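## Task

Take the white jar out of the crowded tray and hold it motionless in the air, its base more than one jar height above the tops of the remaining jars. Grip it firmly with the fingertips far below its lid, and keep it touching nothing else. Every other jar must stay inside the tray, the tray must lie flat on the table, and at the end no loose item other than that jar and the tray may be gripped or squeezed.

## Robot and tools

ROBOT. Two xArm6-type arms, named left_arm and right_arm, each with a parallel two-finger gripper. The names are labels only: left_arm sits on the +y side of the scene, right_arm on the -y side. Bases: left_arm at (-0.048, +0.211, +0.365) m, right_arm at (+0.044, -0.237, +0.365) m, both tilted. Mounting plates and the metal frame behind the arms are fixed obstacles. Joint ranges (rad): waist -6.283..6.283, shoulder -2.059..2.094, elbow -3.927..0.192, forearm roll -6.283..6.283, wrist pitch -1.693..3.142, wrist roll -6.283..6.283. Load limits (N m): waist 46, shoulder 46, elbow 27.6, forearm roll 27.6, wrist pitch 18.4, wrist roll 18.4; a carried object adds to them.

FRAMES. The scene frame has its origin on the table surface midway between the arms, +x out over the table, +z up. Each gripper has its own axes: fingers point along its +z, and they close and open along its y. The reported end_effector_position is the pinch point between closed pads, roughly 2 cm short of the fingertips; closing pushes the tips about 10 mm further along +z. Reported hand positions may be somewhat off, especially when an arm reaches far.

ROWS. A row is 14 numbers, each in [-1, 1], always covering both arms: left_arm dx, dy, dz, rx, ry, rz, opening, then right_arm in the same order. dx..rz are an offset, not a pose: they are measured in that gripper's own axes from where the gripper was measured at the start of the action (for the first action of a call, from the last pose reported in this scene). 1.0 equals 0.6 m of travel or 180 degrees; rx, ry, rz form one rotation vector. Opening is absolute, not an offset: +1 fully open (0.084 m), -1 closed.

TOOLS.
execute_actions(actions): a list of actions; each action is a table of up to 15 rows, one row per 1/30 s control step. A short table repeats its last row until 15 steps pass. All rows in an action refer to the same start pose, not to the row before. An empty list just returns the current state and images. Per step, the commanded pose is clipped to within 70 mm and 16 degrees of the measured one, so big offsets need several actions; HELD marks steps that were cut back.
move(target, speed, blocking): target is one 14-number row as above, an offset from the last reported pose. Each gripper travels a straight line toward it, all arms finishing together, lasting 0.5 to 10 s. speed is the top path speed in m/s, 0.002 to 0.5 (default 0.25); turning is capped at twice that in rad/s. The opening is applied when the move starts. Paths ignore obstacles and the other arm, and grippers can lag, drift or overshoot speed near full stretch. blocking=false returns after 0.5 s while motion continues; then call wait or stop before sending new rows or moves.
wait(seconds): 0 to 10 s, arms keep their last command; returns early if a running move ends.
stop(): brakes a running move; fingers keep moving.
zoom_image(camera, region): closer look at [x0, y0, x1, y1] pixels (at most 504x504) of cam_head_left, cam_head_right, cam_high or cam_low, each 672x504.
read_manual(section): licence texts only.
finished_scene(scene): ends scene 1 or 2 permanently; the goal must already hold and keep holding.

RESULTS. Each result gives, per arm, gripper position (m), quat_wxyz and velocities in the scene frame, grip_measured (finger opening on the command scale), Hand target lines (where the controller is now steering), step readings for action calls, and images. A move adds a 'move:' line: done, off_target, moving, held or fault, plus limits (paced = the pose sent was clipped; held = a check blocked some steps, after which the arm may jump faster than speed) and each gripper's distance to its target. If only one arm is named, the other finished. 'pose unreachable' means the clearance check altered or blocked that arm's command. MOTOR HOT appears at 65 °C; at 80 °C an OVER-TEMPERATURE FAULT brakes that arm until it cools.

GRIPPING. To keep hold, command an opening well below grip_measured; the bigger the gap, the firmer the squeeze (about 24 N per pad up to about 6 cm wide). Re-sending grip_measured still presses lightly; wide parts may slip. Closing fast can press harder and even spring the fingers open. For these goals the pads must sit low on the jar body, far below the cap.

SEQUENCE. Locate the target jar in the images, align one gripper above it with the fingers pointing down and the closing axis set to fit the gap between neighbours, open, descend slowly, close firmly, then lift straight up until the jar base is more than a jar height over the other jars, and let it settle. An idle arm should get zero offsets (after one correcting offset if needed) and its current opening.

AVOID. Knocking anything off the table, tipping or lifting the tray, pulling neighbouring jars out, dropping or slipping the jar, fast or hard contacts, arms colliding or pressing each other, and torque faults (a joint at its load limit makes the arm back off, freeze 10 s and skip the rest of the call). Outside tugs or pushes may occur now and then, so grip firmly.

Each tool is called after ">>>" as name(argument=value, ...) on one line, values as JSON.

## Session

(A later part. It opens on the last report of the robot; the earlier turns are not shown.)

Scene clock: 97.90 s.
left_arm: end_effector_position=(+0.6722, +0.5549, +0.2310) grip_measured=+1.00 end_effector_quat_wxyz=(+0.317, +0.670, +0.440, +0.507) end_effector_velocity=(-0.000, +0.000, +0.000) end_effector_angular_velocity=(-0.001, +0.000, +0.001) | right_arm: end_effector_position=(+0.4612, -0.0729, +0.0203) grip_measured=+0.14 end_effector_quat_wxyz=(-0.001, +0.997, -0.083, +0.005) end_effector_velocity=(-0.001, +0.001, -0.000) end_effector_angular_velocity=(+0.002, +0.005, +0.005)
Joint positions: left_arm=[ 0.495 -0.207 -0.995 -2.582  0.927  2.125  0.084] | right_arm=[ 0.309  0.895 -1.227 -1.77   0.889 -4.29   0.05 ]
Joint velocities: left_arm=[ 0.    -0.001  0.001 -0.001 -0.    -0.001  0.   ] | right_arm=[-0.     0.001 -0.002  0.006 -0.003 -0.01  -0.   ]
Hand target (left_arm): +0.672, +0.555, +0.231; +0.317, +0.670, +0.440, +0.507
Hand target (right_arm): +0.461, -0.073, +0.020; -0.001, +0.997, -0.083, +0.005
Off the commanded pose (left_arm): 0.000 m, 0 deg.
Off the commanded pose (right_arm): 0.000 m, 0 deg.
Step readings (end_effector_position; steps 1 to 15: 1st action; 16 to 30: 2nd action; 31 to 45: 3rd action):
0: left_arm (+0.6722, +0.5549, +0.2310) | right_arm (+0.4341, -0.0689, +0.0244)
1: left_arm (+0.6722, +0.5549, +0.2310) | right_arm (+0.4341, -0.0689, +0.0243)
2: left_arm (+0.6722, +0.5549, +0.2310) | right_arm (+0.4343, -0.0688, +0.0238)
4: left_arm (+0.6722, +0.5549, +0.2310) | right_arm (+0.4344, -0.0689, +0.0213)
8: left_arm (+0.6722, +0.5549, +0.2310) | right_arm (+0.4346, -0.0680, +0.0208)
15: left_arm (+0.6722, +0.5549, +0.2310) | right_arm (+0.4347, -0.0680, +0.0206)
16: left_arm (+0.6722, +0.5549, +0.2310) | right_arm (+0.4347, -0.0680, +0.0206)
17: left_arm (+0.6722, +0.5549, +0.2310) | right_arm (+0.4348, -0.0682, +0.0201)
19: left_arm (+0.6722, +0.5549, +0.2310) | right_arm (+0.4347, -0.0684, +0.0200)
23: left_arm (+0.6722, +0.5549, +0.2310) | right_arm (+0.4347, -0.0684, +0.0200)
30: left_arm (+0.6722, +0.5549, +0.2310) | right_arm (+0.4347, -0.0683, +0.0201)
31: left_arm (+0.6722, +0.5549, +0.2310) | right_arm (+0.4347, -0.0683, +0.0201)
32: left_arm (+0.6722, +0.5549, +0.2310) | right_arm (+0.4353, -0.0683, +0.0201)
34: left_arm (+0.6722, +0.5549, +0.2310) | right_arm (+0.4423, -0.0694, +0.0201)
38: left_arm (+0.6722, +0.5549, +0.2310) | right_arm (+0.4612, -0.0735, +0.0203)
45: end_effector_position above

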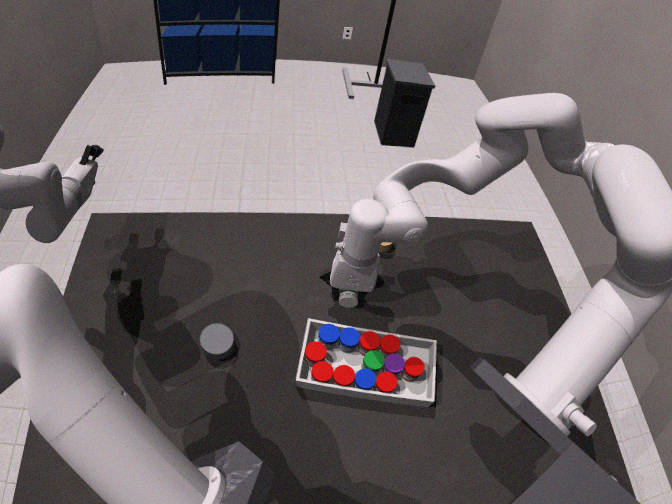

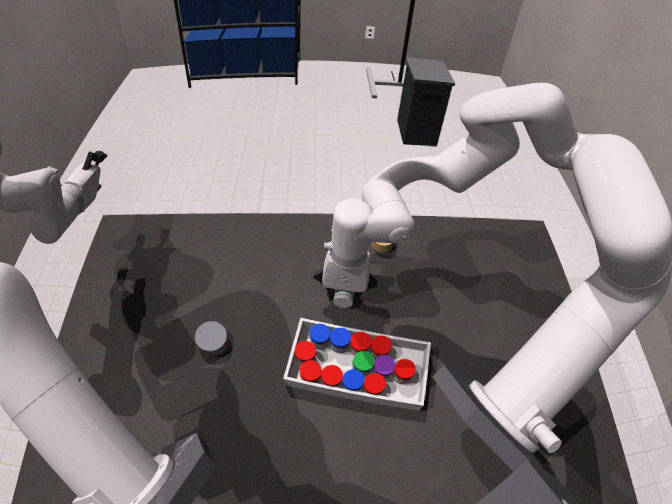

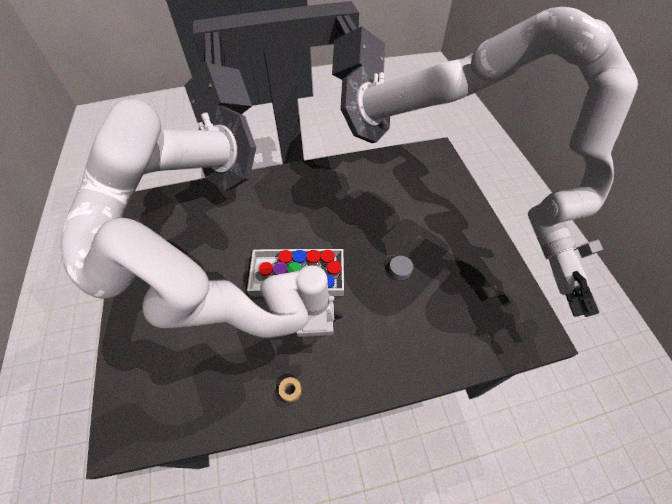

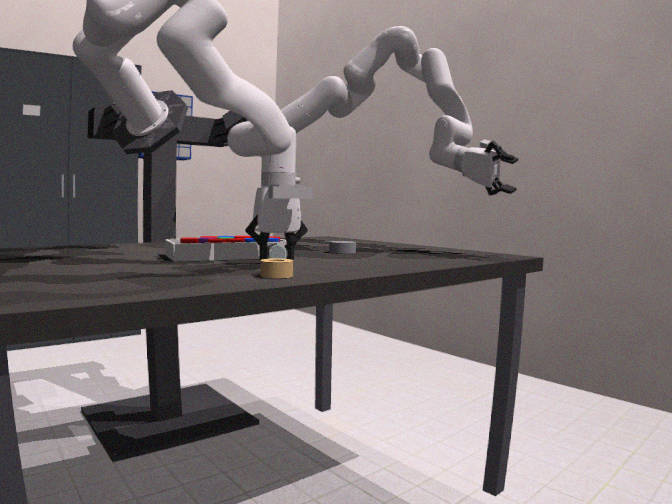

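>>> execute_actions(actions=[[[0,0,0,0,0,0,1,0,0,-0.005,0,0,0,0.1],[0,0,0,0,0,0,1,0,0,-0.005,0,0,0,0.1],[0,0,0,0,0,0,1,0,0,-0.005,0,0,0,0.1],[0,0,0,0,0,0,1,0,0,-0.005,0,0,0,-1]]])

>>> move(target=[0,0,0,0,0,0,1,0,0,-0.42,0,0,0.5,-1], speed=0.4)

>>> move(target=[0,0,0,0,0,0,1,0,0,0,0,-0.46,0,-1], speed=0.4)

>>> zoom_image(camera="cam_low", region=[170,80,350,220])

Scene clock: 105.90 s.
left_arm: end_effector_position=(+0.6722, +0.5549, +0.2310) grip_measured=+1.00 end_effector_quat_wxyz=(+0.317, +0.670, +0.440, +0.507) end_effector_velocity=(-0.000, -0.000, -0.000) end_effector_angular_velocity=(-0.001, +0.000, +0.000) | right_arm: end_effector_position=(+0.4611, -0.0730, +0.0232) grip_measured=-0.04 end_effector_quat_wxyz=(-0.000, +0.997, -0.083, +0.005) end_effector_velocity=(+0.001, +0.001, +0.001) end_effector_angular_velocity=(+0.002, -0.001, +0.001)
Joint positions: left_arm=[ 0.495 -0.207 -0.995 -2.582  0.927  2.125  0.084] | right_arm=[ 0.314  0.888 -1.22  -1.765  0.891 -4.29   0.042]
Joint velocities: left_arm=[-0.001 -0.     0.001 -0.001  0.     0.     0.   ] | right_arm=[ 0.002 -0.002  0.001  0.    -0.001 -0.    -0.   ]
Hand target (left_arm): +0.672, +0.555, +0.231; +0.317, +0.670, +0.440, +0.507
Hand target (right_arm): +0.461, -0.073, +0.023; -0.001, +0.997, -0.083, +0.005
Off the commanded pose (left_arm): 0.000 m, 0 deg.
Off the commanded pose (right_arm): 0.000 m, 0 deg.
Step readings (end_effector_position):
0: left_arm (+0.6722, +0.5549, +0.2310) | right_arm (+0.4613, -0.0728, +0.0203)
1: left_arm (+0.6722, +0.5549, +0.2310) | right_arm (+0.4613, -0.0728, +0.0204)
2: left_arm (+0.6722, +0.5549, +0.2310) | right_arm (+0.4613, -0.0727, +0.0208)
4: left_arm (+0.6722, +0.5549, +0.2310) | right_arm (+0.4609, -0.0733, +0.0217)
8: left_arm (+0.6722, +0.5549, +0.2310) | right_arm (+0.4610, -0.0733, +0.0226)
15: end_effector_position above

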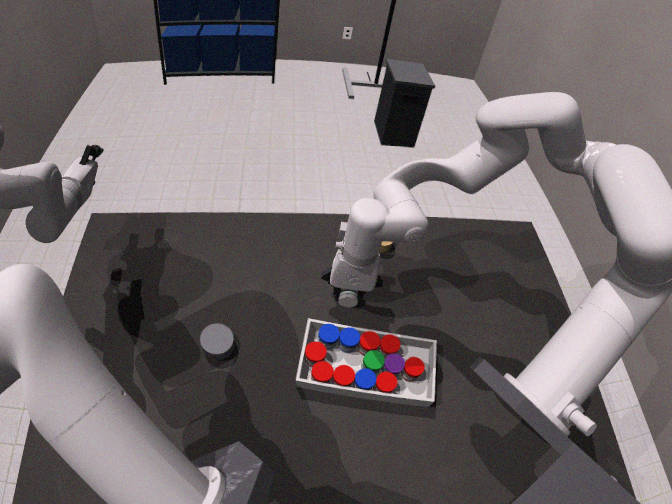

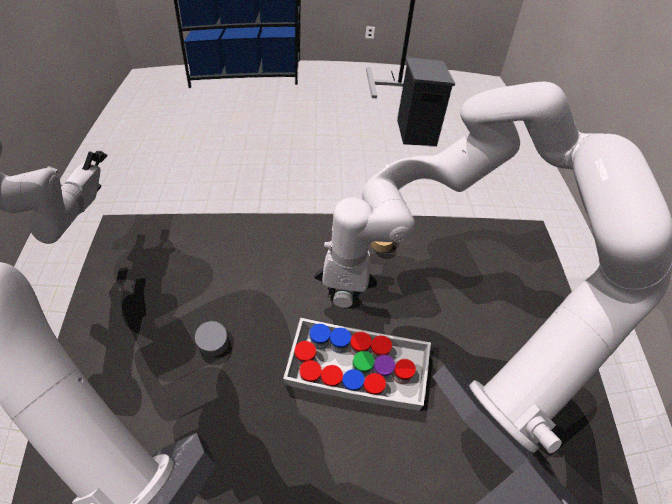

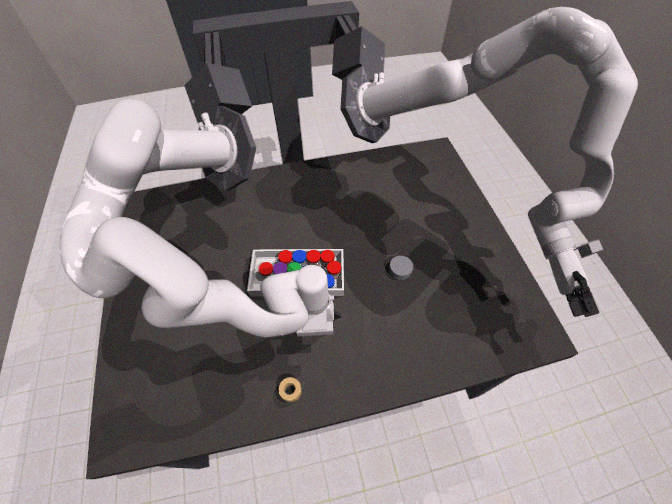

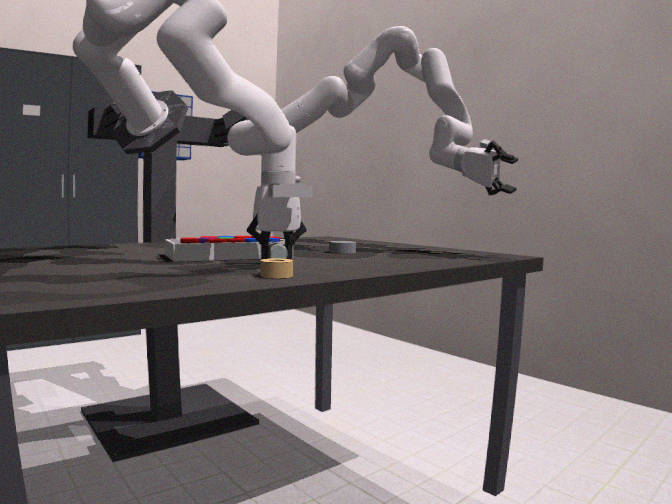

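Scene clock: 108.40 s.
left_arm: end_effector_position=(+0.6722, +0.5549, +0.2310) grip_measured=+1.00 end_effector_quat_wxyz=(+0.317, +0.670, +0.440, +0.507) end_effector_velocity=(+0.000, +0.000, +0.000) end_effector_angular_velocity=(+0.001, -0.001, +0.000) | right_arm: end_effector_position=(+0.4593, -0.0726, +0.2750) grip_measured=-0.04 end_effector_quat_wxyz=(-0.003, +0.646, -0.763, +0.003) end_effector_velocity=(+0.001, -0.000, +0.002) end_effector_angular_velocity=(-0.000, -0.002, -0.012)
Joint positions: left_arm=[ 0.495 -0.207 -0.995 -2.582  0.927  2.125  0.084] | right_arm=[ 0.823  0.413 -0.898 -1.21   1.103 -2.876  0.042]
Joint velocities: left_arm=[-0.    -0.001  0.    -0.     0.     0.     0.   ] | right_arm=[ 0.005 -0.003 -0.001  0.004  0.004  0.01  -0.   ]
Hand target (left_arm): +0.672, +0.555, +0.231; +0.317, +0.670, +0.440, +0.507
Hand target (right_arm): +0.460, -0.072, +0.275; +0.004, -0.645, +0.764, -0.003
Off the commanded pose (left_arm): 0.000 m, 0 deg.
Off the commanded pose (right_arm): 0.001 m, 0 deg.
move: done

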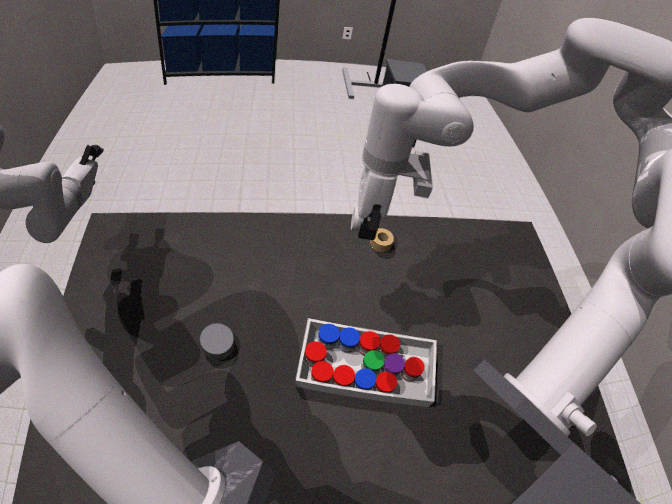

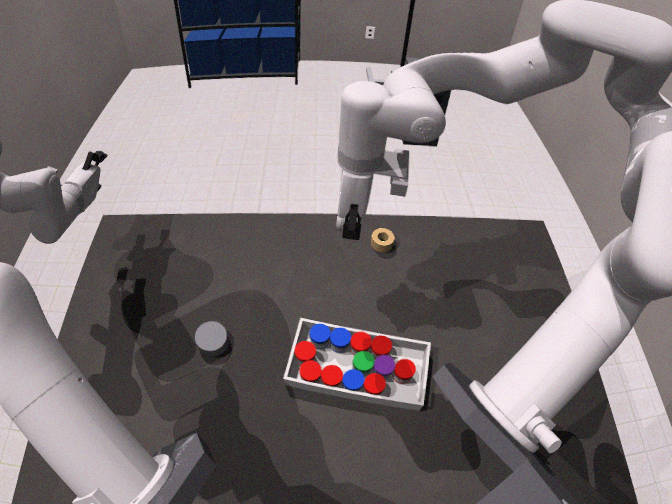

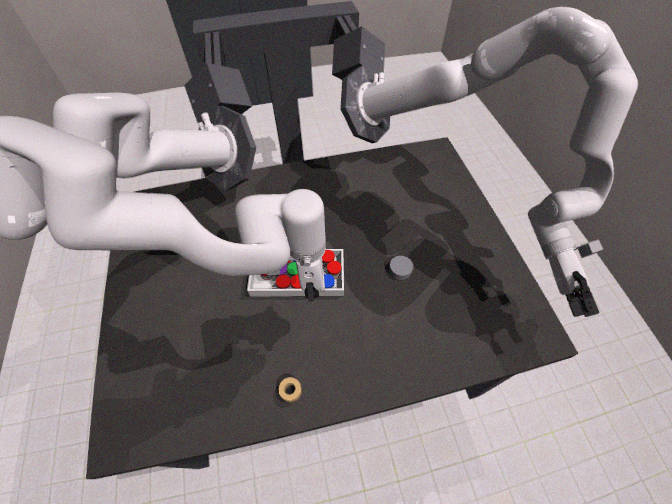

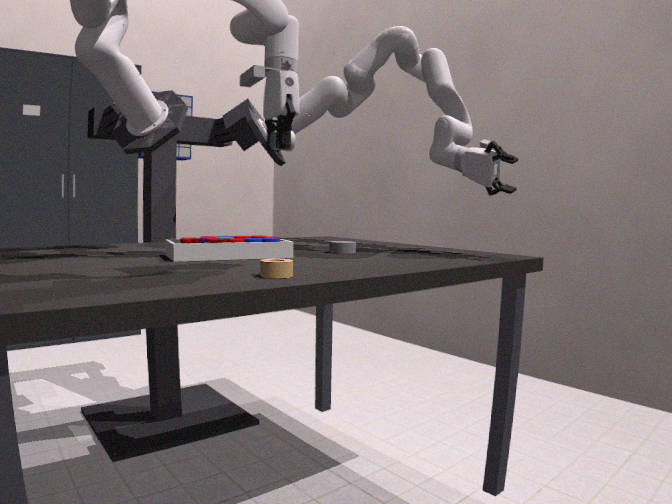

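Scene clock: 111.70 s.
left_arm: end_effector_position=(+0.6722, +0.5549, +0.2310) grip_measured=+1.00 end_effector_quat_wxyz=(+0.317, +0.670, +0.440, +0.507) end_effector_velocity=(+0.000, +0.000, +0.000) end_effector_angular_velocity=(+0.001, -0.001, +0.000) | right_arm: end_effector_position=(+0.4585, -0.0731, +0.2751) grip_measured=-0.04 end_effector_quat_wxyz=(-0.506, +0.487, -0.570, -0.427) end_effector_velocity=(-0.000, +0.000, +0.000) end_effector_angular_velocity=(-0.001, -0.002, -0.010)
Joint positions: left_arm=[ 0.495 -0.207 -0.995 -2.582  0.927  2.125  0.084] | right_arm=[-0.116  0.552 -0.685 -1.325 -0.833 -3.883  0.042]
Joint velocities: left_arm=[ 0.    -0.001 -0.     0.     0.     0.     0.   ] | right_arm=[ 0.001  0.002  0.013  0.026 -0.01  -0.028 -0.   ]
Hand target (left_arm): +0.672, +0.555, +0.231; +0.317, +0.670, +0.440, +0.507
Hand target (right_arm): +0.458, -0.073, +0.275; +0.506, -0.487, +0.570, +0.427
Off the commanded pose (left_arm): 0.000 m, 0 deg.
Off the commanded pose (right_arm): 0.001 m, 0 deg.
move: done; limits=paced

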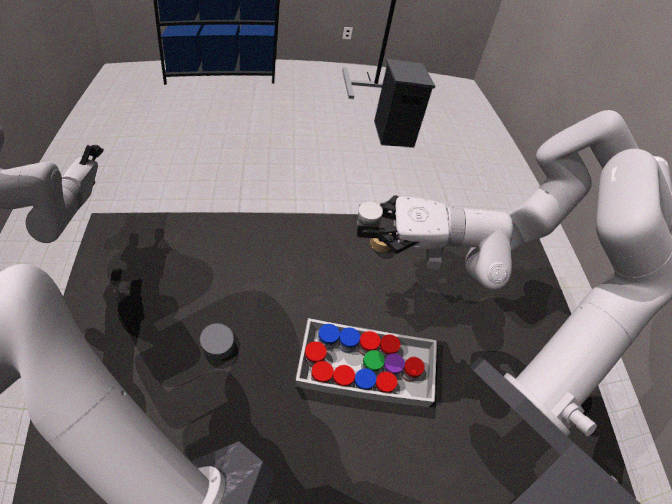

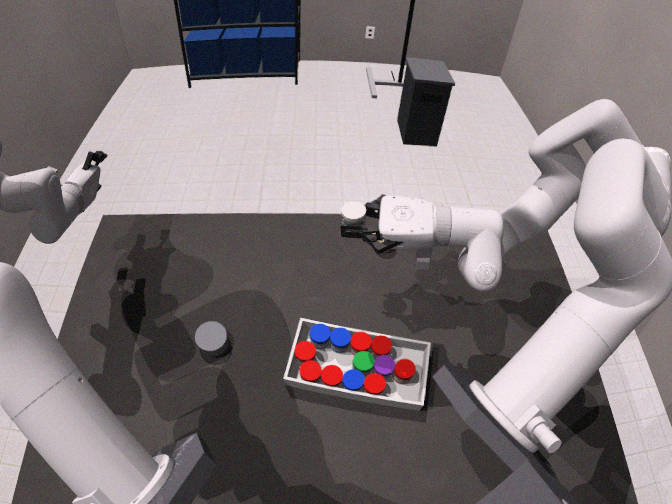

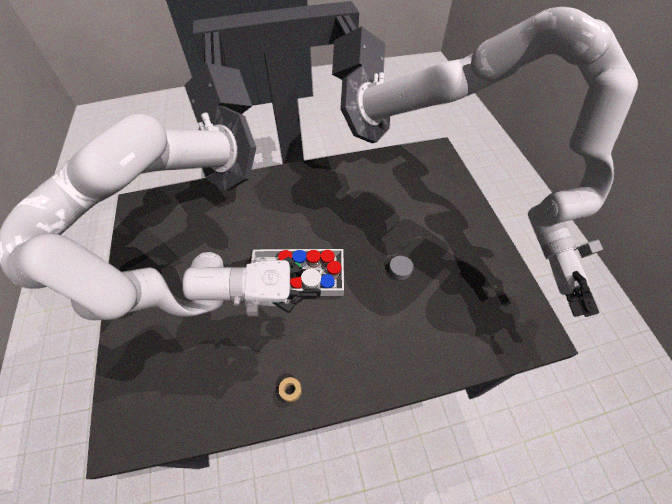

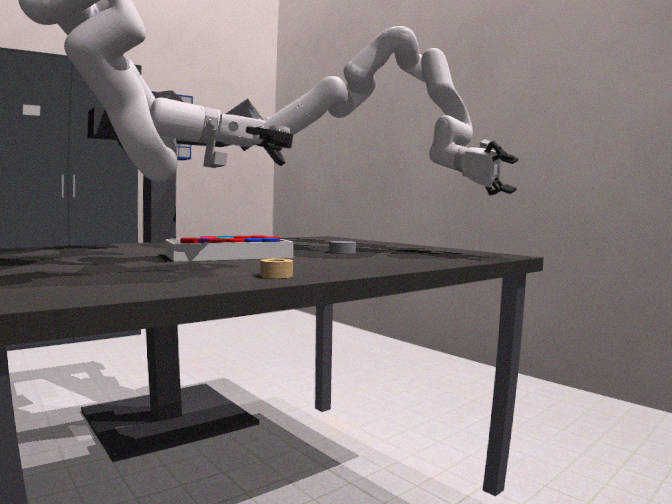

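Region (170, 80, 350, 220) of cam_low's 672x504 image, scaled by 2.800, with more detail than that image has.

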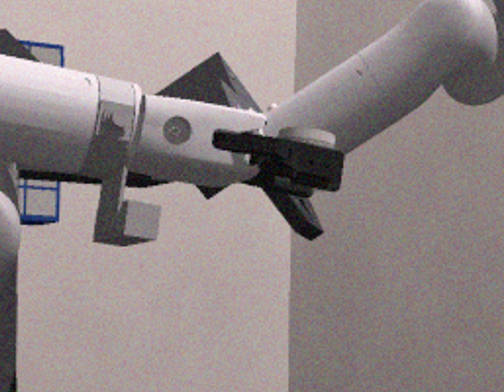

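>>> finished_scene(scene=1)

The scene is finished: the task was done.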